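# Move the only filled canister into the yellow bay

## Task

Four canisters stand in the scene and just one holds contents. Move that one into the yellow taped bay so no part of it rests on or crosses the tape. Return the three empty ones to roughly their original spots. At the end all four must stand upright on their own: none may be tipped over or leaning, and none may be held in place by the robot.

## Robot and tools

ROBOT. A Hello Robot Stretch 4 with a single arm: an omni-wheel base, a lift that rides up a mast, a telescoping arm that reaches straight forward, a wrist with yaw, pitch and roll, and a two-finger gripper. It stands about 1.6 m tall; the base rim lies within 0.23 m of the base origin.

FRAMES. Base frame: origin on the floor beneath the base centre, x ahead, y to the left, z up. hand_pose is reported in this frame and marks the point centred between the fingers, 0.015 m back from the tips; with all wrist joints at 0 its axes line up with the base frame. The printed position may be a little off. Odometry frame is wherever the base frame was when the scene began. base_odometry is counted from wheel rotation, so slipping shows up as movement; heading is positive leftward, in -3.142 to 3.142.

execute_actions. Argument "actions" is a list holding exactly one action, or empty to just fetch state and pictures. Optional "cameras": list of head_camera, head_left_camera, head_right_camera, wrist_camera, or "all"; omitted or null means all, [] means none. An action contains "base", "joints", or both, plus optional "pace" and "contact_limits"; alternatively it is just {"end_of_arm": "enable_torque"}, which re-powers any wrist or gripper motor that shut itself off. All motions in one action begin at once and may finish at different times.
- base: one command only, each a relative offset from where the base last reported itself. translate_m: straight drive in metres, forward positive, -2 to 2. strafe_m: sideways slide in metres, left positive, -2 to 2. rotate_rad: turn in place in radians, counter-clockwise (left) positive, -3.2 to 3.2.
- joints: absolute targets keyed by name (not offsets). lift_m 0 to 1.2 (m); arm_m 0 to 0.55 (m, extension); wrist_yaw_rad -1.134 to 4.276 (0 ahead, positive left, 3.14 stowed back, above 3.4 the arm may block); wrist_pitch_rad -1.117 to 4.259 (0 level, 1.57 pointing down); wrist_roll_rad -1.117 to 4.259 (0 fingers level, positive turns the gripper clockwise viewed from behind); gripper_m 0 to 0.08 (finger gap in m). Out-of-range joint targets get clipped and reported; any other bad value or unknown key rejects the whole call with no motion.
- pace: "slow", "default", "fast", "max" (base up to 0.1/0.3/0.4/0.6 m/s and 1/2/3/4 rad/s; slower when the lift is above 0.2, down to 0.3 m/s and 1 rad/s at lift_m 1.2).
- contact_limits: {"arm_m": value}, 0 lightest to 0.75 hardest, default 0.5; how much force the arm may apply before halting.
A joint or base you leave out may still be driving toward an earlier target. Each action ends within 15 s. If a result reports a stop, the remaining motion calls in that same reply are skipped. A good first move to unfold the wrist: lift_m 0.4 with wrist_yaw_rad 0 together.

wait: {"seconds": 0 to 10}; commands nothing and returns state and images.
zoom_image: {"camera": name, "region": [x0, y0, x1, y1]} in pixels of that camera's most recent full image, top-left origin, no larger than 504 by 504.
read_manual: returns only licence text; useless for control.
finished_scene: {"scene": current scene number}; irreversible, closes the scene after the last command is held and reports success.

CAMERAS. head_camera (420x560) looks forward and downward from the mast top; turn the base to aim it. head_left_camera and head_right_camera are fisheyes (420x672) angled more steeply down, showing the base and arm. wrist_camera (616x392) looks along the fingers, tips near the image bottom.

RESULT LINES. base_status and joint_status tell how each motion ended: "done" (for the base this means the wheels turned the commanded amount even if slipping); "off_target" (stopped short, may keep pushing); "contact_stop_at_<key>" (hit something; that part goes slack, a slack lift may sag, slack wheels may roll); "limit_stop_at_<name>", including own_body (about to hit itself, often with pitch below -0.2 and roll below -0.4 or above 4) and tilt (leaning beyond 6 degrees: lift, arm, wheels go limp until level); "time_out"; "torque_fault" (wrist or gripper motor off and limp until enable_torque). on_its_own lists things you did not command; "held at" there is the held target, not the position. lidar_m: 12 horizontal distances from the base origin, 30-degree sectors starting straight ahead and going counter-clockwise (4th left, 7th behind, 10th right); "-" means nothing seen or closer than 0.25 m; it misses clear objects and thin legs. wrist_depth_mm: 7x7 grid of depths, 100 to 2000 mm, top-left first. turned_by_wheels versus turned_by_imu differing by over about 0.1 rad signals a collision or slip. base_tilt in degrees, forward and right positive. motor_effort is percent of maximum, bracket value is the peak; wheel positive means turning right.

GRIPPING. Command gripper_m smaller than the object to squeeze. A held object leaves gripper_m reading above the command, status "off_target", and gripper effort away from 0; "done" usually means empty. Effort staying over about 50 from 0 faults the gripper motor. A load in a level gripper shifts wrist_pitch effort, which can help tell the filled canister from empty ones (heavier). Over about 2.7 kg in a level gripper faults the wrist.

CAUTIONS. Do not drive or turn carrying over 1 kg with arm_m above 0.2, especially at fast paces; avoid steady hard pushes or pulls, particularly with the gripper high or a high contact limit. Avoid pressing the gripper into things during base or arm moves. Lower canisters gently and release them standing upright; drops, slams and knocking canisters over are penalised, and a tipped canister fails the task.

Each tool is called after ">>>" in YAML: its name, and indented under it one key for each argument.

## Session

>>> execute_actions:
  actions: []

Scene clock: 0.00 s.
base_odometry: x=+0.000 y=+0.000 heading=+0.000 (m, m, rad; odometry frame)
turned_by_wheels: +0.000 (rad since the last result)
turned_by_imu: +0.000 (rad since the last result)
base_tilt: forward=+1.3 right=+1.1 (deg)
lidar_m: 1.72 1.21 1.06 2.00 1.11 1.12 1.60 0.79 0.90 1.70 0.84 0.85
base_status: not commanded
joint_positions: lift_m=+0.247 arm_m=+0.000 wrist_yaw_rad=+3.103 wrist_pitch_rad=+0.017 wrist_roll_rad=+0.016 gripper_m=+0.040
joint_status: not commanded
motor_effort: lift_m=+21 arm_m=-1 wrist_yaw_rad=+1 wrist_pitch_rad=-8 wrist_roll_rad=-1 gripper_m=-1 wheel_0=+0 wheel_1=-1 wheel_2=+0 (%)
hand_pose: x=-0.0380 y=+0.0956 z=+0.4217 quat_wxyz=(+0.019, -0.008, +0.008, +1.000) (m; base frame)
wrist_depth_mm: - 141 - - - - - / - 122 192 - - - - / - 134 195 - - - - / 143 144 - - - - - / 842 - - - - - 991 / 842 1430 130 1430 138 1397 976 / 809 - - - - - 991
pictures: head_camera, head_left_camera, head_right_camera, wrist_camera
Images, in order (width x height): head_camera 420x560, head_left_camera 420x672, head_right_camera 420x672, wrist_camera 616x392.

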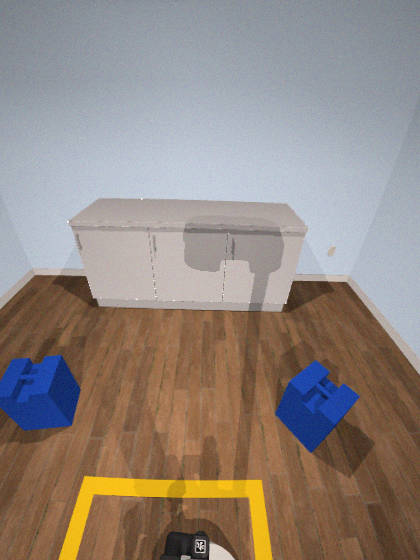

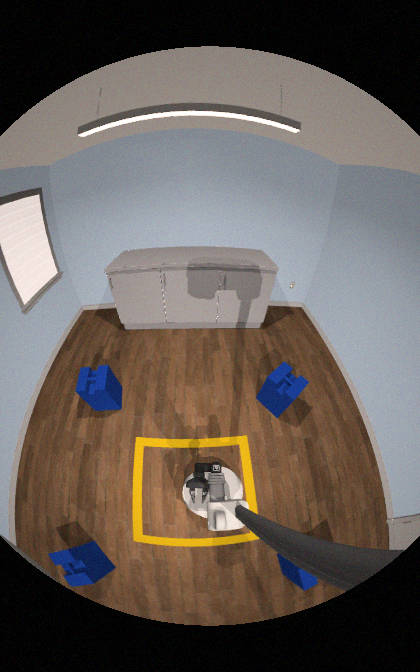

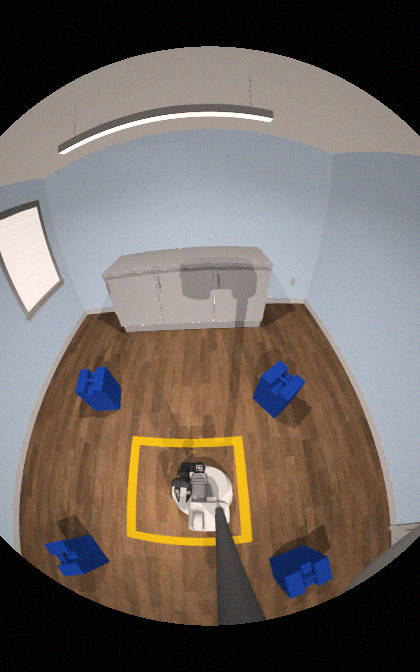

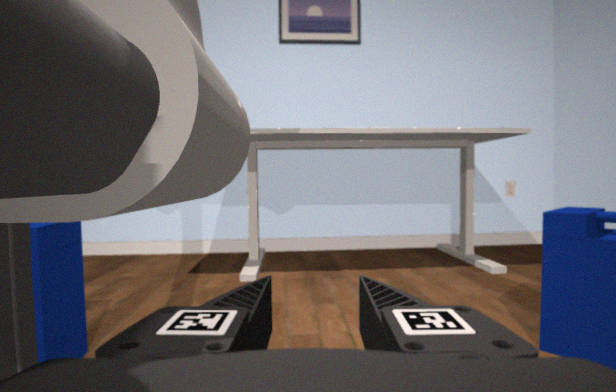

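>>> zoom_image:
  camera: "head_camera"
  region: [260, 350, 380, 460]

Region (260, 350, 380, 460) of head_camera's 420x560 image, scaled by 4.200, with more detail than that image has; it fills the top 462 rows of this view, and the rest is white.

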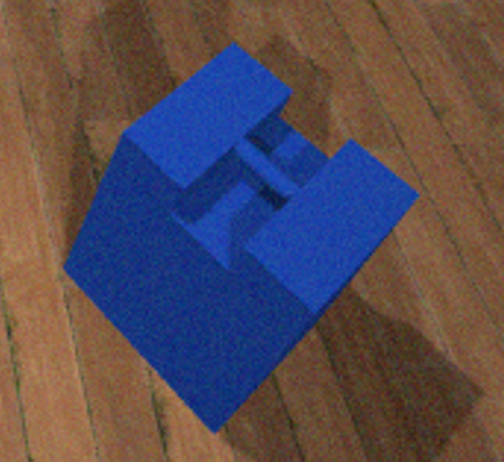

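>>> execute_actions:
  actions:
    - {"base": {"rotate_rad": -0.68}, "joints": {"lift_m": 0.5, "wrist_yaw_rad": 1.57, "wrist_roll_rad": 0.286, "gripper_m": 0.08}}
  cameras: ["head_camera"]

Scene clock: 122.13 s.
base_odometry: x=+0.000 y=+0.000 heading=-0.680 (m, m, rad; odometry frame)
turned_by_wheels: -0.680 (rad since the last result)
turned_by_imu: -0.693 (rad since the last result)
base_tilt: forward=+1.4 right=+1.0 (deg)
lidar_m: 0.85 1.71 1.72 1.06 2.00 1.13 1.12 1.59 0.84 0.83 1.71 1.72
base_status: done
joint_positions: lift_m=+0.500 arm_m=+0.000 wrist_yaw_rad=+1.571 wrist_pitch_rad=+0.017 wrist_roll_rad=+0.286 gripper_m=+0.080
joint_status: all done
motor_effort: lift_m=+23(24) arm_m=-1(1) wrist_yaw_rad=-1(9) wrist_pitch_rad=-8(9) wrist_roll_rad=+1(4) gripper_m=+2(2) wheel_0=+1(8) wheel_1=+1(5) wheel_2=+1(9) (%)
hand_pose: x=+0.2586 y=+0.2126 z=+0.6744 quat_wxyz=(+0.701, +0.095, +0.106, +0.699) (m; base frame)
wrist_depth_mm: 1983 - - - - 1983 1708 / 1921 - - - - 1576 1255 / 1863 - - - 1808 1499 1281 / 1808 - - - - 1576 1336 / 1756 - - - - 1618 1397 / 1808 140 159 1808 1708 120 1366 / - - 137 - 1464 - -
pictures: head_camera
Images, in order (width x height): head_camera 420x560.

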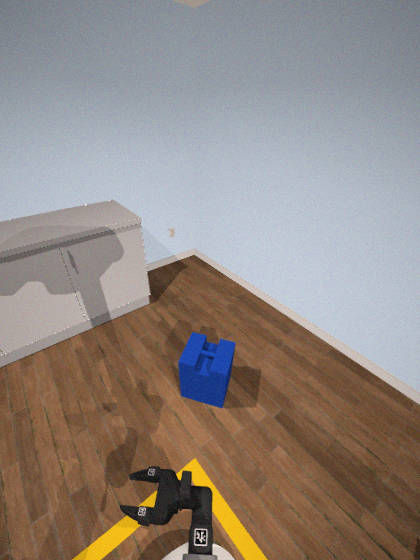

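>>> execute_actions:
  actions:
    - {"base": {"translate_m": 0.5}, "joints": {"arm_m": 0.19, "wrist_pitch_rad": 1.57}}
  cameras: ["head_camera", "wrist_camera"]

Scene clock: 129.83 s.
base_odometry: x=+0.389 y=-0.314 heading=-0.679 (m, m, rad; odometry frame)
turned_by_wheels: +0.000 (rad since the last result)
turned_by_imu: +0.000 (rad since the last result)
base_tilt: forward=+1.3 right=+1.1 (deg)
lidar_m: 0.35 0.40 1.34 1.28 1.17 2.36 1.60 2.01 1.06 1.58 1.37 0.38
base_status: done
joint_positions: lift_m=+0.500 arm_m=+0.189 wrist_yaw_rad=+1.570 wrist_pitch_rad=+1.570 wrist_roll_rad=+0.286 gripper_m=+0.080
joint_status: all done
motor_effort: lift_m=+23(23) arm_m=+5(5) wrist_yaw_rad=+0(1) wrist_pitch_rad=+0(4) wrist_roll_rad=+0(1) gripper_m=+3(1) wheel_0=+3(7) wheel_1=+2(6) wheel_2=+0(14) (%)
hand_pose: x=+0.4474 y=+0.0001 z=+0.4654 quat_wxyz=(+0.566, -0.423, +0.566, +0.424) (m; base frame)
wrist_depth_mm: 627 615 621 230 228 226 224 / 627 627 232 230 229 227 226 / 634 627 233 231 230 229 228 / 459 634 627 294 239 289 609 / 418 504 627 294 242 291 609 / 418 140 159 252 233 120 250 / - - 137 - 234 - -
pictures: head_camera, wrist_camera
Images, in order (width x height): head_camera 420x560, wrist_camera 616x392.

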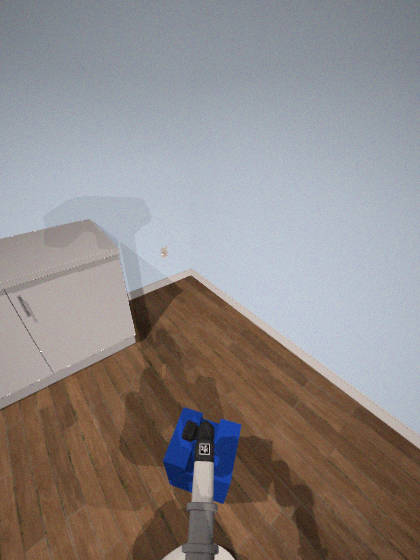

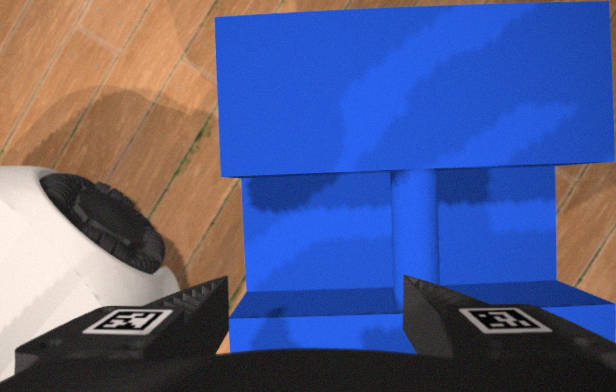

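>>> execute_actions:
  actions:
    - {"joints": {"arm_m": 0.253, "wrist_yaw_rad": 1.473, "wrist_roll_rad": 0.145}}
  cameras: ["wrist_camera"]

Scene clock: 146.10 s.
base_odometry: x=+0.389 y=-0.314 heading=-0.679 (m, m, rad; odometry frame)
turned_by_wheels: +0.000 (rad since the last result)
turned_by_imu: -0.001 (rad since the last result)
base_tilt: forward=+1.4 right=+1.1 (deg)
lidar_m: 0.36 0.44 1.33 1.31 1.18 2.34 1.61 1.99 1.07 1.56 1.40 0.36
base_status: not commanded
joint_positions: lift_m=+0.500 arm_m=+0.252 wrist_yaw_rad=+1.474 wrist_pitch_rad=+1.570 wrist_roll_rad=+0.145 gripper_m=+0.080
joint_status: all done
motor_effort: lift_m=+22(22) arm_m=+5(5) wrist_yaw_rad=-1(0) wrist_pitch_rad=+0(0) wrist_roll_rad=-1(4) gripper_m=+3(2) wheel_0=+3(3) wheel_1=+2(2) wheel_2=+0(0) (%)
hand_pose: x=+0.5100 y=-0.0083 z=+0.4654 quat_wxyz=(+0.557, -0.436, +0.557, +0.436) (m; base frame)
wrist_depth_mm: 627 621 232 229 229 228 603 / 627 234 232 230 229 228 609 / 634 235 233 231 229 229 609 / 517 627 297 235 293 291 615 / 439 574 297 294 293 615 615 / 418 140 159 237 235 120 615 / - - 137 - 234 - -
pictures: wrist_camera
Images, in order (width x height): wrist_camera 616x392.

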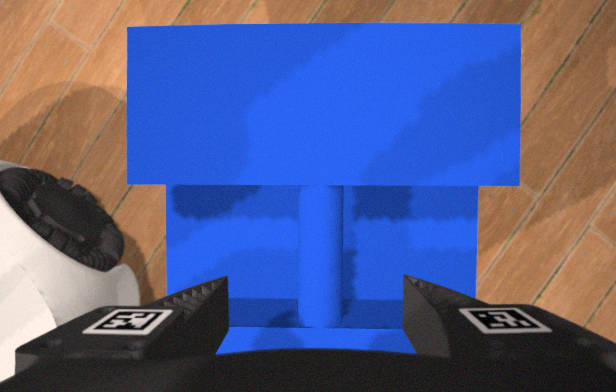

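>>> execute_actions:
  actions:
    - {"joints": {"lift_m": 0.395}}
  cameras: ["wrist_camera"]

Scene clock: 157.10 s.
base_odometry: x=+0.389 y=-0.314 heading=-0.679 (m, m, rad; odometry frame)
turned_by_wheels: +0.000 (rad since the last result)
turned_by_imu: -0.001 (rad since the last result)
base_tilt: forward=+1.3 right=+1.2 (deg)
lidar_m: 0.35 0.41 1.35 1.30 1.16 2.34 1.60 1.97 1.06 1.58 1.37 0.38
base_status: not commanded
joint_positions: lift_m=+0.395 arm_m=+0.252 wrist_yaw_rad=+1.474 wrist_pitch_rad=+1.570 wrist_roll_rad=+0.145 gripper_m=+0.080
joint_status: all done
motor_effort: lift_m=+18(21) arm_m=+5(5) wrist_yaw_rad=+0(1) wrist_pitch_rad=+0(0) wrist_roll_rad=-1(1) gripper_m=+1(4) wheel_0=+3(3) wheel_1=+2(2) wheel_2=+0(0) (%)
hand_pose: x=+0.5100 y=-0.0083 z=+0.3608 quat_wxyz=(+0.557, -0.436, +0.557, +0.436) (m; base frame)
wrist_depth_mm: 128 128 126 126 125 124 - / 129 128 127 126 125 124 124 / 129 129 128 127 126 125 125 / 496 191 189 128 186 186 185 / 436 192 190 130 187 187 186 / 387 140 159 131 160 120 186 / - - 137 - 164 - -
pictures: wrist_camera
Images, in order (width x height): wrist_camera 616x392.

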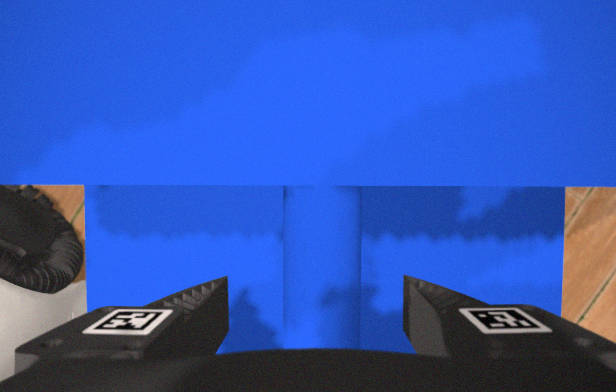

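>>> execute_actions:
  actions:
    - {"joints": {"gripper_m": 0.01}}
  cameras: []

Scene clock: 161.60 s.
base_odometry: x=+0.389 y=-0.314 heading=-0.679 (m, m, rad; odometry frame)
turned_by_wheels: +0.000 (rad since the last result)
turned_by_imu: -0.001 (rad since the last result)
base_tilt: forward=+1.4 right=+1.1 (deg)
lidar_m: 0.34 0.42 1.35 1.31 1.15 2.35 1.60 1.97 1.05 1.58 1.38 0.37
base_status: not commanded
joint_positions: lift_m=+0.395 arm_m=+0.252 wrist_yaw_rad=+1.473 wrist_pitch_rad=+1.570 wrist_roll_rad=+0.145 gripper_m=+0.028
joint_status: gripper_m off_target (ended at +0.028, target +0.010)
on_its_own: gripper_m is held at +0.023, not at your +0.010, by its contact guard: the fingers met something
motor_effort: lift_m=+18(18) arm_m=+4(5) wrist_yaw_rad=+1(3) wrist_pitch_rad=-1(1) wrist_roll_rad=-1(3) gripper_m=-37(39) wheel_0=+3(3) wheel_1=+2(2) wheel_2=+0(0) (%)
hand_pose: x=+0.5102 y=-0.0084 z=+0.3607 quat_wxyz=(+0.557, -0.436, +0.557, +0.436) (m; base frame)
wrist_depth_mm: 128 128 126 126 125 124 - / 129 128 127 126 125 125 124 / 129 129 128 127 126 125 125 / 307 191 190 128 187 186 504 / 418 192 191 130 188 187 504 / 399 193 140 130 126 188 512 / 382 - - - - - 512
pictures: none
No camera images: the call's "cameras" was empty. Leave "cameras" out to get every camera's image.

>>> execute_actions:
  actions:
    - {"joints": {"lift_m": 0.41}, "pace": "slow"}
  cameras: []

Scene clock: 165.50 s.
base_odometry: x=+0.389 y=-0.314 heading=-0.679 (m, m, rad; odometry frame)
turned_by_wheels: +0.000 (rad since the last result)
turned_by_imu: -0.001 (rad since the last result)
base_tilt: forward=+1.3 right=+1.2 (deg)
lidar_m: 0.35 0.43 1.33 1.33 1.16 2.35 1.62 2.00 1.05 1.56 1.38 0.35
base_status: not commanded
joint_positions: lift_m=+0.409 arm_m=+0.252 wrist_yaw_rad=+1.473 wrist_pitch_rad=+1.571 wrist_roll_rad=+0.145 gripper_m=+0.028
joint_status: all done
on_its_own: gripper_m is held at +0.023, not at your +0.010, by its contact guard: the fingers met something
motor_effort: lift_m=+27(28) arm_m=+4(4) wrist_yaw_rad=+1(1) wrist_pitch_rad=-2(2) wrist_roll_rad=-1(1) gripper_m=-36(38) wheel_0=+3(3) wheel_1=+2(2) wheel_2=+0(0) (%)
hand_pose: x=+0.5101 y=-0.0085 z=+0.3750 quat_wxyz=(+0.557, -0.436, +0.557, +0.436) (m; base frame)
wrist_depth_mm: 129 128 128 127 126 125 - / 130 129 128 128 126 125 125 / 130 129 128 128 127 126 126 / 307 191 190 128 187 186 512 / 421 192 190 130 188 187 517 / 399 193 140 130 126 187 521 / 379 - - - - - 521
pictures: none
No camera images: the call's "cameras" was empty. Leave "cameras" out to get every camera's image.

>>> execute_actions:
  actions:
    - {"joints": {"lift_m": 0.396}, "pace": "slow"}
  cameras: []

Scene clock: 170.03 s.
base_odometry: x=+0.389 y=-0.314 heading=-0.679 (m, m, rad; odometry frame)
turned_by_wheels: +0.000 (rad since the last result)
turned_by_imu: -0.001 (rad since the last result)
base_tilt: forward=+1.3 right=+1.1 (deg)
lidar_m: 0.35 0.40 1.35 1.25 1.16 2.36 1.60 1.98 1.04 1.57 1.36 0.37
base_status: not commanded
joint_positions: lift_m=+0.396 arm_m=+0.252 wrist_yaw_rad=+1.473 wrist_pitch_rad=+1.570 wrist_roll_rad=+0.145 gripper_m=+0.028
joint_status: all done
on_its_own: gripper_m is held at +0.023, not at your +0.010, by its contact guard: the fingers met something
motor_effort: lift_m=+19(26) arm_m=+4(4) wrist_yaw_rad=+1(1) wrist_pitch_rad=-1(3) wrist_roll_rad=-1(1) gripper_m=-37(36) wheel_0=+3(3) wheel_1=+2(2) wheel_2=+0(0) (%)
hand_pose: x=+0.5102 y=-0.0084 z=+0.3617 quat_wxyz=(+0.557, -0.436, +0.557, +0.436) (m; base frame)
wrist_depth_mm: 129 128 127 126 125 124 - / 129 128 128 126 125 125 124 / 129 129 128 127 126 125 124 / 306 191 190 128 187 186 504 / 418 192 191 130 188 187 504 / 399 193 140 130 126 187 508 / 379 - - - - - 512
pictures: none
No camera images: the call's "cameras" was empty. Leave "cameras" out to get every camera's image.

>>> execute_actions:
  actions:
    - {"joints": {"gripper_m": 0.08, "lift_m": 0.5}}
  cameras: []

Scene clock: 186.23 s.
base_odometry: x=+0.389 y=-0.314 heading=-0.679 (m, m, rad; odometry frame)
turned_by_wheels: +0.000 (rad since the last result)
turned_by_imu: -0.001 (rad since the last result)
base_tilt: forward=+1.4 right=+1.1 (deg)
lidar_m: 0.35 0.41 1.33 1.30 1.15 2.35 1.57 1.97 1.05 1.57 1.38 0.35
base_status: not commanded
joint_positions: lift_m=+0.500 arm_m=+0.252 wrist_yaw_rad=+1.473 wrist_pitch_rad=+1.570 wrist_roll_rad=+0.145 gripper_m=+0.080
joint_status: all done
motor_effort: lift_m=+23(27) arm_m=+4(4) wrist_yaw_rad=+1(1) wrist_pitch_rad=-1(1) wrist_roll_rad=-1(1) gripper_m=+1(33) wheel_0=+3(3) wheel_1=+2(2) wheel_2=+0(0) (%)
hand_pose: x=+0.5102 y=-0.0084 z=+0.4653 quat_wxyz=(+0.557, -0.436, +0.557, +0.436) (m; base frame)
wrist_depth_mm: 627 621 231 230 229 227 603 / 627 235 232 230 229 227 603 / 634 234 233 231 230 229 609 / 512 627 296 235 290 290 609 / 439 580 297 293 293 621 615 / 418 140 159 237 235 120 615 / - - 137 - 234 - -
pictures: none
No camera images: the call's "cameras" was empty. Leave "cameras" out to get every camera's image.

>>> execute_actions:
  actions:
    - {"base": {"rotate_rad": -2.26}, "joints": {"arm_m": 0.15}}
  cameras: ["head_camera", "head_left_camera"]

Scene clock: 192.40 s.
base_odometry: x=+0.389 y=-0.314 heading=-2.939 (m, m, rad; odometry frame)
turned_by_wheels: -2.260 (rad since the last result)
turned_by_imu: -2.301 (rad since the last result)
base_tilt: forward=+1.3 right=+1.1 (deg)
lidar_m: 1.03 1.77 1.39 1.38 0.35 0.38 1.31 1.50 1.15 2.34 1.59 2.00
base_status: done
joint_positions: lift_m=+0.500 arm_m=+0.151 wrist_yaw_rad=+1.473 wrist_pitch_rad=+1.570 wrist_roll_rad=+0.145 gripper_m=+0.080
joint_status: all done
motor_effort: lift_m=+21(23) arm_m=-5(6) wrist_yaw_rad=+1(1) wrist_pitch_rad=-1(1) wrist_roll_rad=-1(1) gripper_m=+2(2) wheel_0=+2(8) wheel_1=+1(8) wheel_2=+0(6) (%)
hand_pose: x=+0.4088 y=-0.0084 z=+0.4655 quat_wxyz=(+0.557, -0.436, +0.557, +0.436) (m; base frame)
wrist_depth_mm: 627 621 615 615 609 603 603 / 627 627 621 615 615 609 603 / 574 627 621 621 615 615 603 / 415 500 627 621 615 615 615 / 415 433 627 627 621 609 615 / 415 140 159 627 621 120 615 / - - 137 - 627 - -
pictures: head_camera, head_left_camera
Images, in order (width x height): head_camera 420x560, head_left_camera 420x672.

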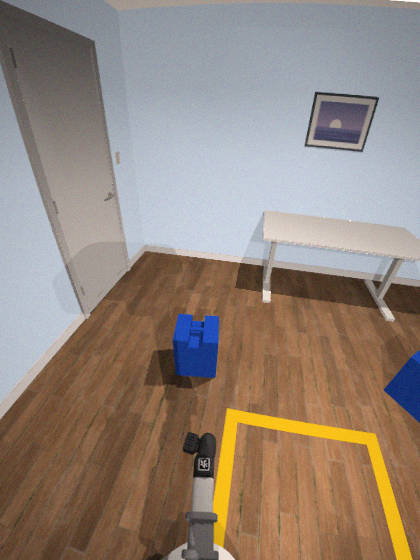

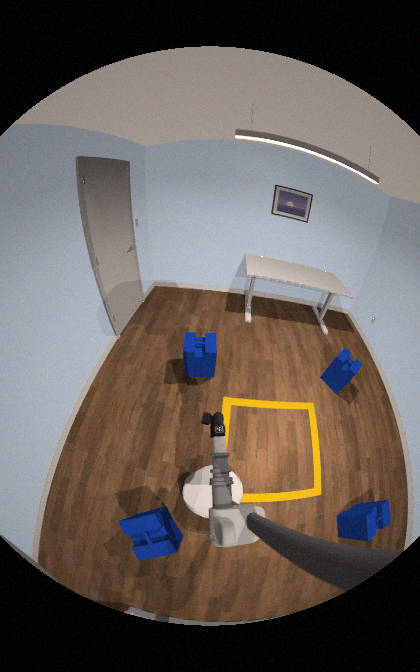

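>>> zoom_image:
  camera: "head_camera"
  region: [140, 300, 260, 400]

Region (140, 300, 260, 400) of head_camera's 420x560 image, scaled by 4.200, with more detail than that image has.

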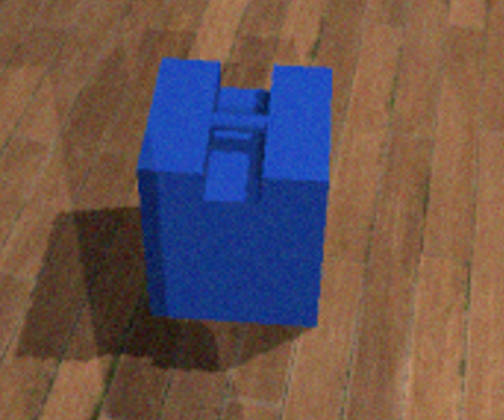

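>>> execute_actions:
  actions:
    - {"base": {"translate_m": 0.76}, "joints": {"arm_m": 0.172, "wrist_yaw_rad": 1.57, "wrist_roll_rad": 0.07}}
  cameras: ["head_camera", "wrist_camera"]

Scene clock: 223.97 s.
base_odometry: x=-0.355 y=-0.467 heading=-2.939 (m, m, rad; odometry frame)
turned_by_wheels: +0.000 (rad since the last result)
turned_by_imu: +0.001 (rad since the last result)
base_tilt: forward=+1.3 right=+1.1 (deg)
lidar_m: 0.30 0.33 1.27 1.27 1.42 0.94 1.11 1.64 1.83 1.32 1.50 1.26
base_status: done
joint_positions: lift_m=+0.500 arm_m=+0.171 wrist_yaw_rad=+1.570 wrist_pitch_rad=+1.570 wrist_roll_rad=+0.070 gripper_m=+0.080
joint_status: all done
motor_effort: lift_m=+21(21) arm_m=+5(9) wrist_yaw_rad=+2(4) wrist_pitch_rad=-1(1) wrist_roll_rad=-2(3) gripper_m=+2(1) wheel_0=+1(7) wheel_1=+0(7) wheel_2=+0(10) (%)
hand_pose: x=+0.4294 y=+0.0000 z=+0.4655 quat_wxyz=(+0.518, -0.482, +0.517, +0.482) (m; base frame)
wrist_depth_mm: 627 621 231 230 228 226 603 / 627 627 254 235 274 287 609 / 418 627 296 293 290 290 609 / 413 488 296 243 291 290 609 / 415 421 236 235 233 230 609 / 415 140 159 235 233 120 615 / - - 137 - 235 - -
pictures: head_camera, wrist_camera
Images, in order (width x height): head_camera 420x560, wrist_camera 616x392.

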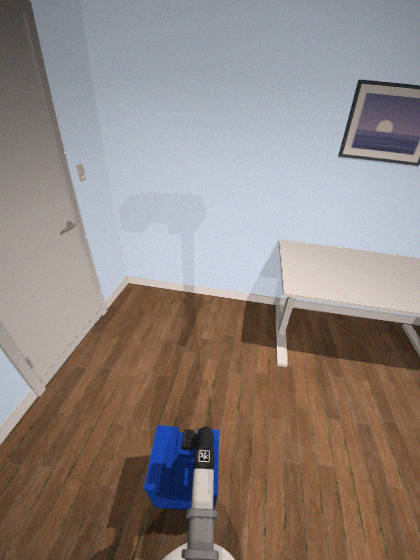

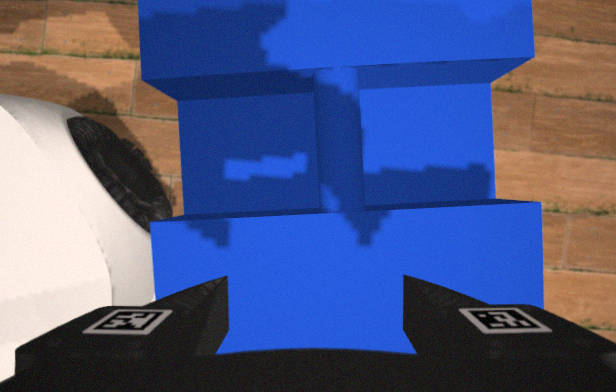

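>>> execute_actions:
  actions:
    - {"base": {"strafe_m": 0.072}, "joints": {"arm_m": 0.191, "wrist_roll_rad": 0.005}}
  cameras: ["wrist_camera"]

Scene clock: 239.97 s.
base_odometry: x=-0.341 y=-0.538 heading=-2.939 (m, m, rad; odometry frame)
turned_by_wheels: +0.000 (rad since the last result)
turned_by_imu: -0.001 (rad since the last result)
base_tilt: forward=+1.4 right=+1.2 (deg)
lidar_m: 0.31 0.32 1.20 1.19 1.33 0.93 0.98 1.68 1.76 1.36 1.52 0.32
base_status: done
joint_positions: lift_m=+0.500 arm_m=+0.190 wrist_yaw_rad=+1.570 wrist_pitch_rad=+1.570 wrist_roll_rad=+0.005 gripper_m=+0.080
joint_status: all done
motor_effort: lift_m=+21(21) arm_m=+5(8) wrist_yaw_rad=+1(2) wrist_pitch_rad=-1(1) wrist_roll_rad=-1(3) gripper_m=+1(4) wheel_0=-1(8) wheel_1=+0(9) wheel_2=+0(1) (%)
hand_pose: x=+0.4484 y=+0.0001 z=+0.4655 quat_wxyz=(+0.502, -0.498, +0.501, +0.499) (m; base frame)
wrist_depth_mm: 621 621 232 230 229 229 603 / 627 234 231 230 229 229 603 / 418 235 233 232 231 229 609 / 415 466 296 235 293 291 609 / 415 455 298 296 294 615 621 / 418 140 159 238 235 120 615 / - - 137 - 235 - -
pictures: wrist_camera
Images, in order (width x height): wrist_camera 616x392.

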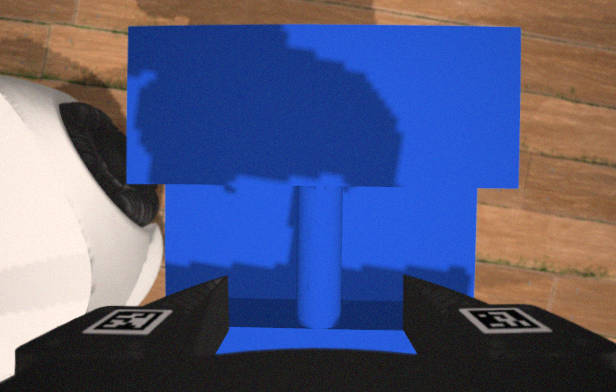

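>>> execute_actions:
  actions:
    - {"joints": {"lift_m": 0.395}}
  cameras: []

Scene clock: 244.57 s.
base_odometry: x=-0.341 y=-0.538 heading=-2.939 (m, m, rad; odometry frame)
turned_by_wheels: +0.000 (rad since the last result)
turned_by_imu: -0.001 (rad since the last result)
base_tilt: forward=+1.3 right=+1.1 (deg)
lidar_m: 0.31 0.31 1.21 1.18 1.34 0.93 1.00 1.70 1.78 1.36 1.55 0.33
base_status: not commanded
joint_positions: lift_m=+0.395 arm_m=+0.190 wrist_yaw_rad=+1.570 wrist_pitch_rad=+1.570 wrist_roll_rad=+0.005 gripper_m=+0.080
joint_status: all done
motor_effort: lift_m=+18(23) arm_m=+5(5) wrist_yaw_rad=+1(1) wrist_pitch_rad=-1(1) wrist_roll_rad=-2(1) gripper_m=+1(2) wheel_0=-1(1) wheel_1=+0(0) wheel_2=+0(0) (%)
hand_pose: x=+0.4484 y=+0.0001 z=+0.3608 quat_wxyz=(+0.502, -0.498, +0.501, +0.499) (m; base frame)
wrist_depth_mm: 128 128 127 126 125 124 - / 129 128 128 126 125 125 124 / 129 129 128 127 126 125 125 / 334 191 190 128 187 186 186 / 340 192 191 131 188 187 186 / 334 140 159 131 159 120 347 / - - 137 - 165 - -
pictures: none
No camera images: the call's "cameras" was empty. Leave "cameras" out to get every camera's image.

>>> execute_actions:
  actions:
    - {"joints": {"gripper_m": 0.01}}
  cameras: []

Scene clock: 248.20 s.
base_odometry: x=-0.341 y=-0.538 heading=-2.939 (m, m, rad; odometry frame)
turned_by_wheels: +0.000 (rad since the last result)
turned_by_imu: -0.001 (rad since the last result)
base_tilt: forward=+1.3 right=+1.1 (deg)
lidar_m: 0.31 0.33 1.22 1.18 1.32 0.94 1.00 1.68 1.81 1.34 1.54 0.31
base_status: not commanded
joint_positions: lift_m=+0.395 arm_m=+0.190 wrist_yaw_rad=+1.570 wrist_pitch_rad=+1.570 wrist_roll_rad=+0.005 gripper_m=+0.028
joint_status: gripper_m off_target (ended at +0.028, target +0.010)
on_its_own: gripper_m is held at +0.023, not at your +0.010, by its contact guard: the fingers met something
motor_effort: lift_m=+18(18) arm_m=+4(5) wrist_yaw_rad=+1(3) wrist_pitch_rad=-2(1) wrist_roll_rad=-2(3) gripper_m=-35(39) wheel_0=-1(1) wheel_1=+0(0) wheel_2=+0(0) (%)
hand_pose: x=+0.4486 y=+0.0000 z=+0.3607 quat_wxyz=(+0.502, -0.498, +0.502, +0.498) (m; base frame)
wrist_depth_mm: 128 128 127 126 125 124 - / 129 128 128 127 126 125 124 / 130 129 128 127 126 126 125 / 256 191 190 128 187 186 508 / 329 193 191 130 189 187 508 / 343 193 140 131 126 188 508 / 357 - - - - - 508
pictures: none
No camera images: the call's "cameras" was empty. Leave "cameras" out to get every camera's image.

>>> execute_actions:
  actions:
    - {"joints": {"lift_m": 0.41}, "pace": "slow"}
  cameras: []

Scene clock: 252.10 s.
base_odometry: x=-0.341 y=-0.538 heading=-2.939 (m, m, rad; odometry frame)
turned_by_wheels: +0.000 (rad since the last result)
turned_by_imu: -0.001 (rad since the last result)
base_tilt: forward=+1.4 right=+1.2 (deg)
lidar_m: 0.30 0.32 1.20 1.18 1.32 0.93 1.00 1.71 1.81 1.37 1.54 0.29
base_status: not commanded
joint_positions: lift_m=+0.409 arm_m=+0.190 wrist_yaw_rad=+1.570 wrist_pitch_rad=+1.570 wrist_roll_rad=+0.005 gripper_m=+0.028
joint_status: all done
on_its_own: gripper_m is held at +0.023, not at your +0.010, by its contact guard: the fingers met something
motor_effort: lift_m=+27(27) arm_m=+4(5) wrist_yaw_rad=+2(2) wrist_pitch_rad=-2(2) wrist_roll_rad=-1(2) gripper_m=-35(39) wheel_0=-1(1) wheel_1=+0(0) wheel_2=+0(0) (%)
hand_pose: x=+0.4486 y=+0.0000 z=+0.3750 quat_wxyz=(+0.502, -0.498, +0.502, +0.498) (m; base frame)
wrist_depth_mm: 130 129 128 127 126 125 - / 130 129 128 128 127 126 125 / 131 129 129 128 127 126 126 / 259 191 190 129 188 187 517 / 336 192 191 130 189 187 521 / 345 193 140 130 126 188 525 / 355 - - - - - 521
pictures: none
No camera images: the call's "cameras" was empty. Leave "cameras" out to get every camera's image.

>>> execute_actions:
  actions:
    - {"joints": {"lift_m": 0.396}, "pace": "slow"}
  cameras: []

Scene clock: 256.90 s.
base_odometry: x=-0.341 y=-0.538 heading=-2.939 (m, m, rad; odometry frame)
turned_by_wheels: +0.000 (rad since the last result)
turned_by_imu: -0.001 (rad since the last result)
base_tilt: forward=+1.4 right=+1.2 (deg)
lidar_m: 0.29 0.29 1.19 1.19 1.34 0.93 1.00 1.70 1.83 1.39 1.52 0.31
base_status: not commanded
joint_positions: lift_m=+0.396 arm_m=+0.190 wrist_yaw_rad=+1.570 wrist_pitch_rad=+1.570 wrist_roll_rad=+0.005 gripper_m=+0.028
joint_status: all done
on_its_own: gripper_m is held at +0.023, not at your +0.010, by its contact guard: the fingers met something
motor_effort: lift_m=+19(27) arm_m=+4(4) wrist_yaw_rad=+1(3) wrist_pitch_rad=-1(2) wrist_roll_rad=-2(1) gripper_m=-37(37) wheel_0=-1(1) wheel_1=+0(0) wheel_2=+0(0) (%)
hand_pose: x=+0.4486 y=+0.0000 z=+0.3617 quat_wxyz=(+0.502, -0.498, +0.501, +0.499) (m; base frame)
wrist_depth_mm: 129 128 127 126 125 124 - / 129 128 128 127 126 125 124 / 130 129 128 127 126 126 125 / 256 191 190 128 187 186 504 / 330 192 191 130 188 187 508 / 343 193 140 130 126 187 508 / 355 - - - - - 512
pictures: none
No camera images: the call's "cameras" was empty. Leave "cameras" out to get every camera's image.

>>> execute_actions:
  actions:
    - {"joints": {"gripper_m": 0.08, "lift_m": 0.5}}
  cameras: []

Scene clock: 271.90 s.
base_odometry: x=-0.341 y=-0.538 heading=-2.939 (m, m, rad; odometry frame)
turned_by_wheels: +0.000 (rad since the last result)
turned_by_imu: -0.001 (rad since the last result)
base_tilt: forward=+1.4 right=+1.1 (deg)
lidar_m: 0.30 0.32 1.19 1.18 1.31 0.95 0.97 1.71 1.82 1.35 1.54 0.33
base_status: not commanded
joint_positions: lift_m=+0.500 arm_m=+0.190 wrist_yaw_rad=+1.570 wrist_pitch_rad=+1.570 wrist_roll_rad=+0.005 gripper_m=+0.080
joint_status: all done
motor_effort: lift_m=+23(26) arm_m=+4(4) wrist_yaw_rad=+2(2) wrist_pitch_rad=-1(1) wrist_roll_rad=-1(1) gripper_m=+2(36) wheel_0=-1(0) wheel_1=+0(0) wheel_2=+0(0) (%)
hand_pose: x=+0.4486 y=+0.0000 z=+0.4653 quat_wxyz=(+0.502, -0.498, +0.501, +0.499) (m; base frame)
wrist_depth_mm: 627 621 232 230 229 228 603 / 627 234 233 230 229 228 609 / 418 235 233 232 230 229 609 / 415 442 296 234 291 291 609 / 413 455 298 296 293 615 615 / 418 140 159 238 236 120 609 / - - 137 - 234 - -
pictures: none
No camera images: the call's "cameras" was empty. Leave "cameras" out to get every camera's image.

>>> execute_actions:
  actions:
    - {"base": {"rotate_rad": -1.40}, "joints": {"arm_m": 0.15}}
  cameras: ["head_camera", "head_left_camera"]

Scene clock: 276.63 s.
base_odometry: x=-0.341 y=-0.538 heading=+1.945 (m, m, rad; odometry frame)
turned_by_wheels: -1.400 (rad since the last result)
turned_by_imu: -1.425 (rad since the last result)
base_tilt: forward=+1.3 right=+1.2 (deg)
lidar_m: 1.40 1.41 0.32 0.27 1.33 1.19 1.20 1.48 0.93 2.09 1.69 2.51
base_status: done
joint_positions: lift_m=+0.500 arm_m=+0.151 wrist_yaw_rad=+1.570 wrist_pitch_rad=+1.570 wrist_roll_rad=+0.005 gripper_m=+0.080
joint_status: all done
motor_effort: lift_m=+23(23) arm_m=-5(5) wrist_yaw_rad=+1(2) wrist_pitch_rad=-1(1) wrist_roll_rad=-1(1) gripper_m=+3(4) wheel_0=+2(8) wheel_1=+1(7) wheel_2=+2(8) (%)
hand_pose: x=+0.4093 y=+0.0000 z=+0.4654 quat_wxyz=(+0.502, -0.498, +0.501, +0.499) (m; base frame)
wrist_depth_mm: 627 591 615 615 609 609 603 / 442 621 621 621 609 609 609 / 413 504 627 621 615 615 609 / 413 433 627 621 615 615 615 / 415 424 627 627 621 627 609 / 415 140 159 634 621 120 609 / - - 137 - 621 - -
pictures: head_camera, head_left_camera
Images, in order (width x height): head_camera 420x560, head_left_camera 420x672.

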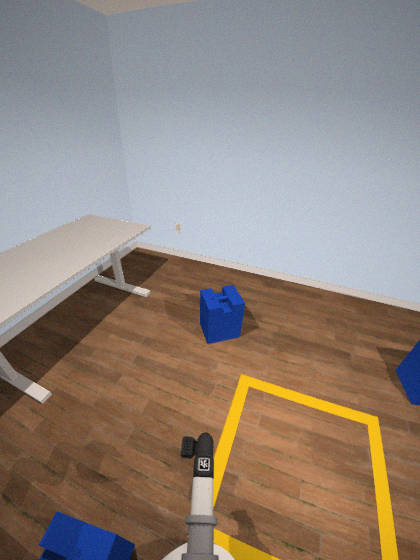

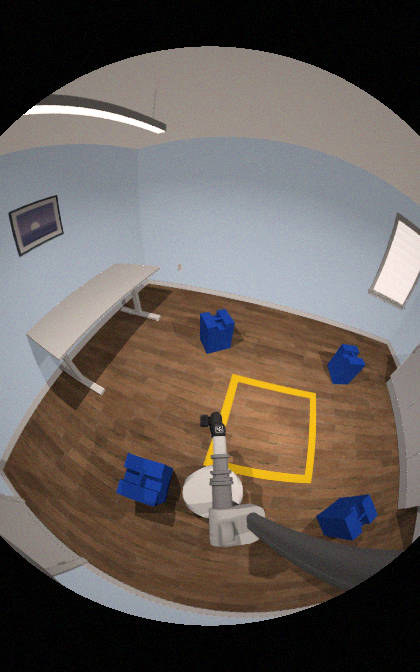

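>>> zoom_image:
  camera: "head_camera"
  region: [170, 270, 290, 360]

Region (170, 270, 290, 360) of head_camera's 420x560 image, scaled by 4.200, with more detail than that image has; it fills the top 378 rows of this view, and the rest is white.

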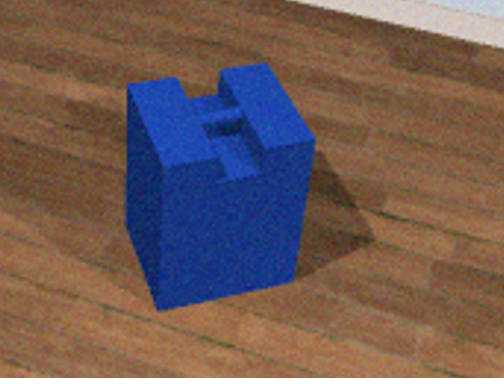

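>>> execute_actions:
  actions:
    - {"base": {"translate_m": 1.08}, "joints": {"arm_m": 0.276, "wrist_yaw_rad": 0.2, "wrist_roll_rad": 1.513}}
  cameras: ["head_camera", "wrist_camera"]

Scene clock: 389.23 s.
base_odometry: x=-0.736 y=+0.468 heading=+1.945 (m, m, rad; odometry frame)
turned_by_wheels: +0.000 (rad since the last result)
turned_by_imu: +0.002 (rad since the last result)
base_tilt: forward=+1.3 right=+1.2 (deg)
lidar_m: 0.29 0.97 0.86 0.89 1.10 0.92 2.24 1.72 2.44 1.45 1.70 0.35
base_status: done
joint_positions: lift_m=+0.500 arm_m=+0.275 wrist_yaw_rad=+0.200 wrist_pitch_rad=+1.570 wrist_roll_rad=+1.513 gripper_m=+0.080
joint_status: all done
motor_effort: lift_m=+22(23) arm_m=+5(4) wrist_yaw_rad=+0(6) wrist_pitch_rad=+0(1) wrist_roll_rad=+1(6) gripper_m=+1(3) wheel_0=+2(8) wheel_1=+1(5) wheel_2=+1(11) (%)
hand_pose: x=+0.4636 y=-0.0856 z=+0.4654 quat_wxyz=(+0.560, +0.432, +0.560, -0.431) (m; base frame)
wrist_depth_mm: 627 615 609 229 227 597 597 / 627 233 230 230 228 227 603 / 634 235 232 231 229 229 603 / 634 297 296 234 291 615 615 / 647 640 297 245 294 564 462 / 647 140 159 237 236 120 404 / - - 137 - 235 - -
pictures: head_camera, wrist_camera
Images, in order (width x height): head_camera 420x560, wrist_camera 616x392.

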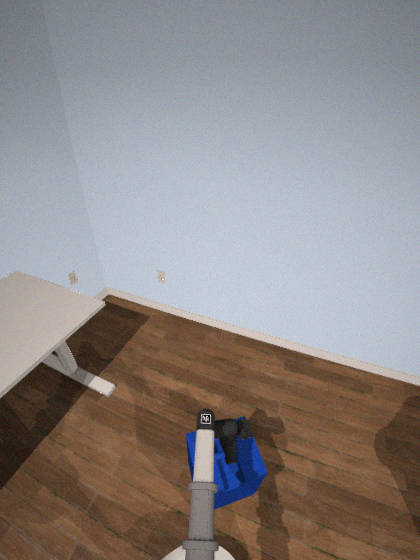

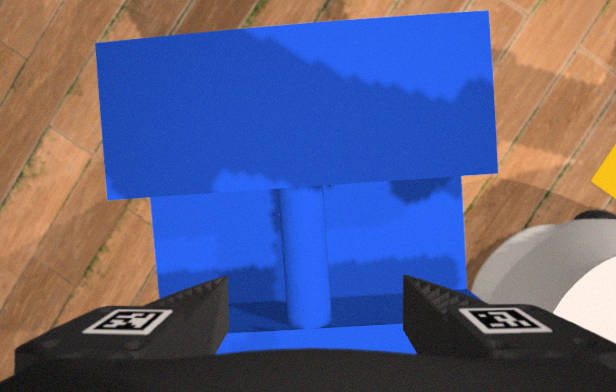

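>>> execute_actions:
  actions:
    - {"joints": {"lift_m": 0.395, "arm_m": 0.281, "wrist_roll_rad": 1.447}}
  cameras: ["wrist_camera"]

Scene clock: 404.73 s.
base_odometry: x=-0.736 y=+0.468 heading=+1.945 (m, m, rad; odometry frame)
turned_by_wheels: +0.000 (rad since the last result)
turned_by_imu: -0.001 (rad since the last result)
base_tilt: forward=+1.4 right=+1.2 (deg)
lidar_m: 0.30 0.99 0.87 0.89 1.13 0.93 2.24 1.73 2.42 1.44 1.69 0.35
base_status: not commanded
joint_positions: lift_m=+0.395 arm_m=+0.280 wrist_yaw_rad=+0.200 wrist_pitch_rad=+1.570 wrist_roll_rad=+1.447 gripper_m=+0.080
joint_status: all done
motor_effort: lift_m=+18(22) arm_m=+5(7) wrist_yaw_rad=+1(0) wrist_pitch_rad=+0(0) wrist_roll_rad=-2(3) gripper_m=+3(3) wheel_0=+2(2) wheel_1=+1(1) wheel_2=+1(1) (%)
hand_pose: x=+0.4685 y=-0.0856 z=+0.3608 quat_wxyz=(+0.574, +0.413, +0.574, -0.413) (m; base frame)
wrist_depth_mm: 127 126 125 125 124 123 - / 128 127 126 125 125 124 123 / 129 128 127 126 125 125 124 / 130 129 128 128 187 186 185 / 535 193 191 131 188 187 455 / 535 140 159 132 189 120 379 / - - 137 - 190 - -
pictures: wrist_camera
Images, in order (width x height): wrist_camera 616x392.

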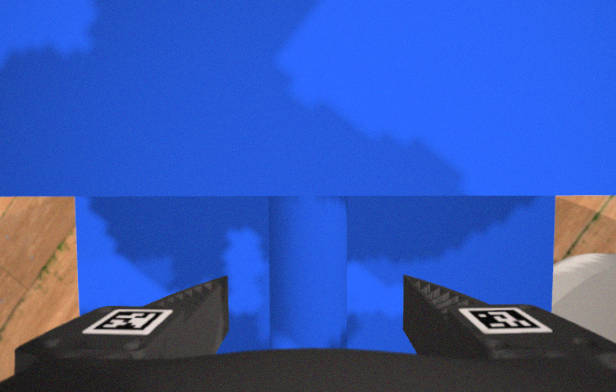

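>>> execute_actions:
  actions:
    - {"joints": {"gripper_m": 0.01}}
  cameras: []

Scene clock: 412.23 s.
base_odometry: x=-0.736 y=+0.468 heading=+1.945 (m, m, rad; odometry frame)
turned_by_wheels: +0.000 (rad since the last result)
turned_by_imu: -0.001 (rad since the last result)
base_tilt: forward=+1.4 right=+1.2 (deg)
lidar_m: 0.30 1.00 0.87 0.88 1.12 0.93 2.25 1.71 2.43 1.44 1.69 0.34
base_status: not commanded
joint_positions: lift_m=+0.395 arm_m=+0.280 wrist_yaw_rad=+0.201 wrist_pitch_rad=+1.564 wrist_roll_rad=+1.449 gripper_m=+0.028
joint_status: gripper_m off_target (ended at +0.028, target +0.010)
on_its_own: gripper_m is held at +0.022, not at your +0.010, by its contact guard: the fingers met something
motor_effort: lift_m=+18(18) arm_m=+3(5) wrist_yaw_rad=-3(6) wrist_pitch_rad=+17(18) wrist_roll_rad=-6(7) gripper_m=-41(51) wheel_0=+2(2) wheel_1=+1(1) wheel_2=+2(2) (%)
hand_pose: x=+0.4703 y=-0.0854 z=+0.3607 quat_wxyz=(+0.576, +0.415, +0.572, -0.411) (m; base frame)
wrist_depth_mm: 129 127 126 125 124 123 - / 129 128 127 126 125 124 123 / 130 129 128 127 126 124 124 / 530 192 190 128 187 185 184 / 535 193 191 130 188 186 186 / 535 195 140 131 126 187 375 / 544 - - - - - 353
pictures: none
No camera images: the call's "cameras" was empty. Leave "cameras" out to get every camera's image.

>>> execute_actions:
  actions:
    - {"joints": {"gripper_m": 0.08, "lift_m": 0.5}}
  cameras: []

Scene clock: 533.70 s.
base_odometry: x=-0.736 y=+0.468 heading=+1.945 (m, m, rad; odometry frame)
turned_by_wheels: +0.000 (rad since the last result)
turned_by_imu: -0.001 (rad since the last result)
base_tilt: forward=+1.3 right=+1.1 (deg)
lidar_m: 0.30 0.96 0.87 0.88 1.12 0.93 2.23 1.70 2.44 1.45 1.69 0.35
base_status: not commanded
joint_positions: lift_m=+0.500 arm_m=+0.281 wrist_yaw_rad=+0.200 wrist_pitch_rad=+1.570 wrist_roll_rad=+1.447 gripper_m=+0.080
joint_status: all done
motor_effort: lift_m=+23(30) arm_m=+2(3) wrist_yaw_rad=+0(7) wrist_pitch_rad=+0(24) wrist_roll_rad=-1(6) gripper_m=+2(38) wheel_0=+2(2) wheel_1=+1(1) wheel_2=+1(2) (%)
hand_pose: x=+0.4691 y=-0.0856 z=+0.4653 quat_wxyz=(+0.574, +0.413, +0.574, -0.413) (m; base frame)
wrist_depth_mm: 627 621 609 229 227 226 597 / 627 233 231 229 228 226 597 / 634 235 232 231 229 228 609 / 640 627 294 233 291 290 615 / 640 634 297 241 293 559 500 / 640 140 159 241 237 120 415 / - - 137 - 235 - -
pictures: none
No camera images: the call's "cameras" was empty. Leave "cameras" out to get every camera's image.

>>> execute_actions:
  actions:
    - {"base": {"strafe_m": 0.42}, "joints": {"arm_m": 0.087, "wrist_yaw_rad": 1.57, "wrist_roll_rad": 0.0}}
  cameras: ["head_left_camera"]

Scene clock: 541.60 s.
base_odometry: x=-1.127 y=+0.314 heading=+1.945 (m, m, rad; odometry frame)
turned_by_wheels: +0.000 (rad since the last result)
turned_by_imu: +0.000 (rad since the last result)
base_tilt: forward=+1.3 right=+1.2 (deg)
lidar_m: 0.89 0.54 0.47 0.48 0.60 2.07 0.84 1.96 2.04 1.86 0.47 0.54
base_status: done
joint_positions: lift_m=+0.500 arm_m=+0.088 wrist_yaw_rad=+1.570 wrist_pitch_rad=+1.570 wrist_roll_rad=+0.000 gripper_m=+0.080
joint_status: all done
motor_effort: lift_m=+22(23) arm_m=-5(6) wrist_yaw_rad=+2(4) wrist_pitch_rad=-1(1) wrist_roll_rad=-2(6) gripper_m=+1(3) wheel_0=-1(10) wheel_1=+0(10) wheel_2=+1(0) (%)
hand_pose: x=+0.3462 y=+0.0000 z=+0.4654 quat_wxyz=(+0.501, -0.499, +0.500, +0.500) (m; base frame)
wrist_depth_mm: 627 621 615 615 609 603 603 / 410 627 621 621 615 609 603 / 410 413 621 621 615 609 609 / 415 413 559 627 621 615 609 / 415 413 574 627 621 615 615 / 418 140 159 627 627 120 615 / - - 137 - 627 - -
pictures: head_left_camera
Images, in order (width x height): head_left_camera 420x672.

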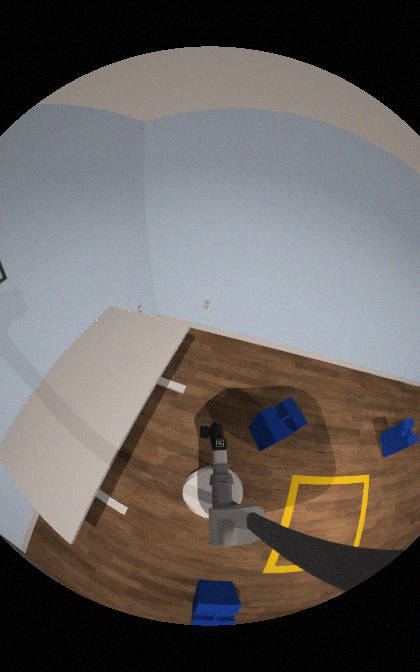

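>>> execute_actions:
  actions:
    - {"base": {"translate_m": 0.74}}
  cameras: ["head_left_camera"]

Scene clock: 574.23 s.
base_odometry: x=-1.397 y=+1.003 heading=+1.945 (m, m, rad; odometry frame)
turned_by_wheels: +0.000 (rad since the last result)
turned_by_imu: +0.001 (rad since the last result)
base_tilt: forward=+1.3 right=+1.1 (deg)
lidar_m: 0.96 0.25 0.25 0.25 0.29 0.57 1.59 0.57 0.40 0.53 1.06 0.94
base_status: done
joint_positions: lift_m=+0.500 arm_m=+0.088 wrist_yaw_rad=+1.570 wrist_pitch_rad=+1.570 wrist_roll_rad=+0.000 gripper_m=+0.080
joint_status: not commanded
motor_effort: lift_m=+22(22) arm_m=-5(5) wrist_yaw_rad=+2(2) wrist_pitch_rad=+0(0) wrist_roll_rad=-2(2) gripper_m=+1(1) wheel_0=+3(6) wheel_1=+0(4) wheel_2=+0(10) (%)
hand_pose: x=+0.3462 y=+0.0000 z=+0.4654 quat_wxyz=(+0.501, -0.499, +0.500, +0.500) (m; base frame)
wrist_depth_mm: 627 627 580 615 615 609 609 / 413 627 621 621 615 609 609 / 410 413 627 621 615 615 609 / 413 413 574 621 621 621 615 / 415 413 580 621 621 621 621 / 415 140 159 627 627 120 615 / - - 137 - 627 - -
pictures: head_left_camera
Images, in order (width x height): head_left_camera 420x672.

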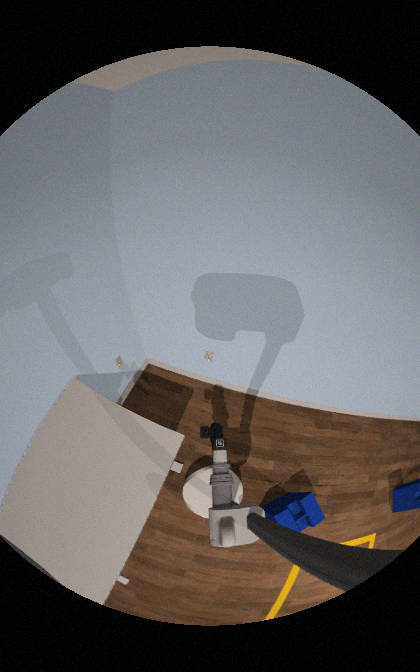

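>>> execute_actions:
  actions:
    - {"base": {"rotate_rad": -2.817}}
  cameras: ["head_camera", "head_left_camera"]

Scene clock: 584.83 s.
base_odometry: x=-1.397 y=+1.003 heading=-0.871 (m, m, rad; odometry frame)
turned_by_wheels: -2.817 (rad since the last result)
turned_by_imu: -2.867 (rad since the last result)
base_tilt: forward=+1.4 right=+1.1 (deg)
lidar_m: 1.63 0.39 0.43 1.19 0.98 0.96 0.30 0.27 0.25 0.25 0.42 1.55
base_status: done
joint_positions: lift_m=+0.500 arm_m=+0.088 wrist_yaw_rad=+1.570 wrist_pitch_rad=+1.570 wrist_roll_rad=+0.000 gripper_m=+0.080
joint_status: not commanded
motor_effort: lift_m=+22(22) arm_m=-5(5) wrist_yaw_rad=+1(2) wrist_pitch_rad=-1(0) wrist_roll_rad=-2(2) gripper_m=+2(2) wheel_0=+2(8) wheel_1=+2(8) wheel_2=+2(5) (%)
hand_pose: x=+0.3463 y=+0.0000 z=+0.4654 quat_wxyz=(+0.500, -0.500, +0.500, +0.500) (m; base frame)
wrist_depth_mm: 627 621 621 466 469 609 603 / 410 627 615 621 615 609 609 / 413 413 621 627 621 615 609 / 413 410 554 627 615 621 609 / 415 413 580 627 621 621 615 / 418 140 159 627 627 120 615 / - - 137 - 634 - -
pictures: head_camera, head_left_camera
Images, in order (width x height): head_camera 420x560, head_left_camera 420x672.

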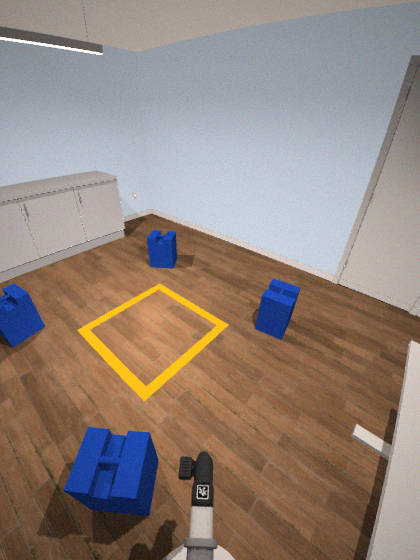

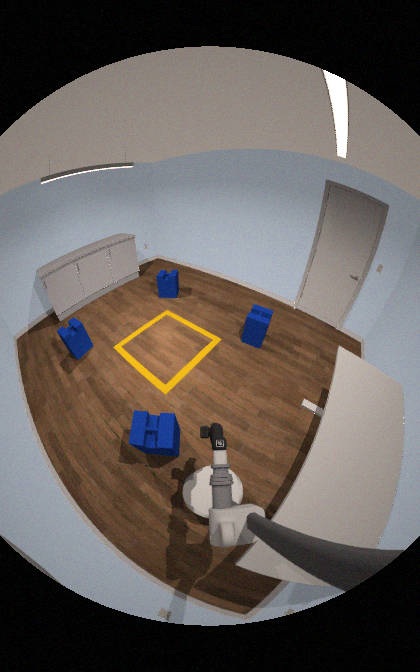

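>>> zoom_image:
  camera: "head_camera"
  region: [40, 410, 200, 560]

Region (40, 410, 200, 560) of head_camera's 420x560 image, scaled by 3.150, with more detail than that image has; it fills the top 472 rows of this view, and the rest is white.

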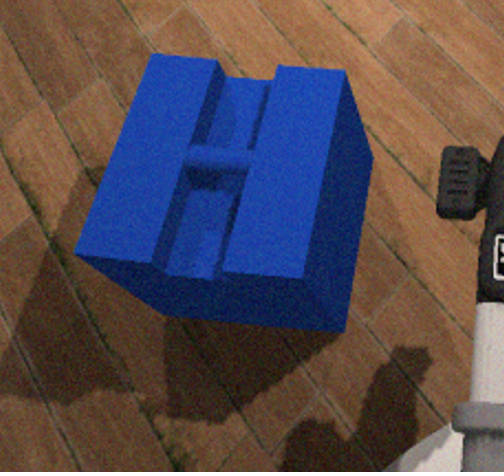

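>>> execute_actions:
  actions:
    - {"base": {"strafe_m": 0.43}}
  cameras: ["head_camera", "wrist_camera"]

Scene clock: 610.57 s.
base_odometry: x=-1.068 y=+1.280 heading=-0.871 (m, m, rad; odometry frame)
turned_by_wheels: +0.000 (rad since the last result)
turned_by_imu: +0.000 (rad since the last result)
base_tilt: forward=+1.4 right=+1.1 (deg)
lidar_m: 0.28 0.31 1.80 0.89 0.70 0.67 0.75 1.16 0.57 0.64 1.00 0.27
base_status: done
joint_positions: lift_m=+0.500 arm_m=+0.088 wrist_yaw_rad=+1.570 wrist_pitch_rad=+1.570 wrist_roll_rad=+0.000 gripper_m=+0.080
joint_status: not commanded
motor_effort: lift_m=+21(22) arm_m=-5(5) wrist_yaw_rad=+1(1) wrist_pitch_rad=-1(1) wrist_roll_rad=-1(2) gripper_m=+2(1) wheel_0=-1(11) wheel_1=+0(12) wheel_2=+0(0) (%)
hand_pose: x=+0.3462 y=+0.0000 z=+0.4655 quat_wxyz=(+0.500, -0.500, +0.500, +0.500) (m; base frame)
wrist_depth_mm: 627 621 621 615 609 609 603 / 410 621 621 615 615 603 609 / 410 413 621 232 231 229 229 / 415 413 466 233 232 231 229 / 415 413 452 236 233 232 230 / 418 140 159 297 294 120 293 / - - 137 - 243 - -
pictures: head_camera, wrist_camera
Images, in order (width x height): head_camera 420x560, wrist_camera 616x392.

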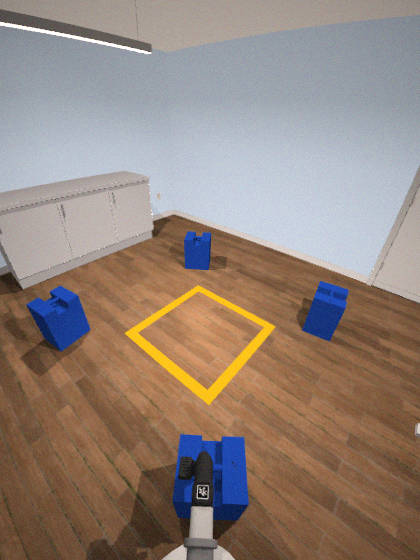

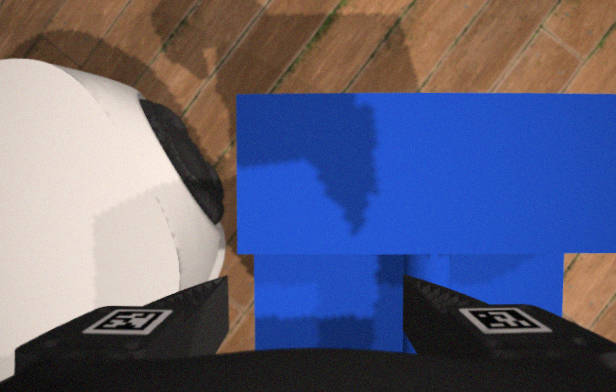

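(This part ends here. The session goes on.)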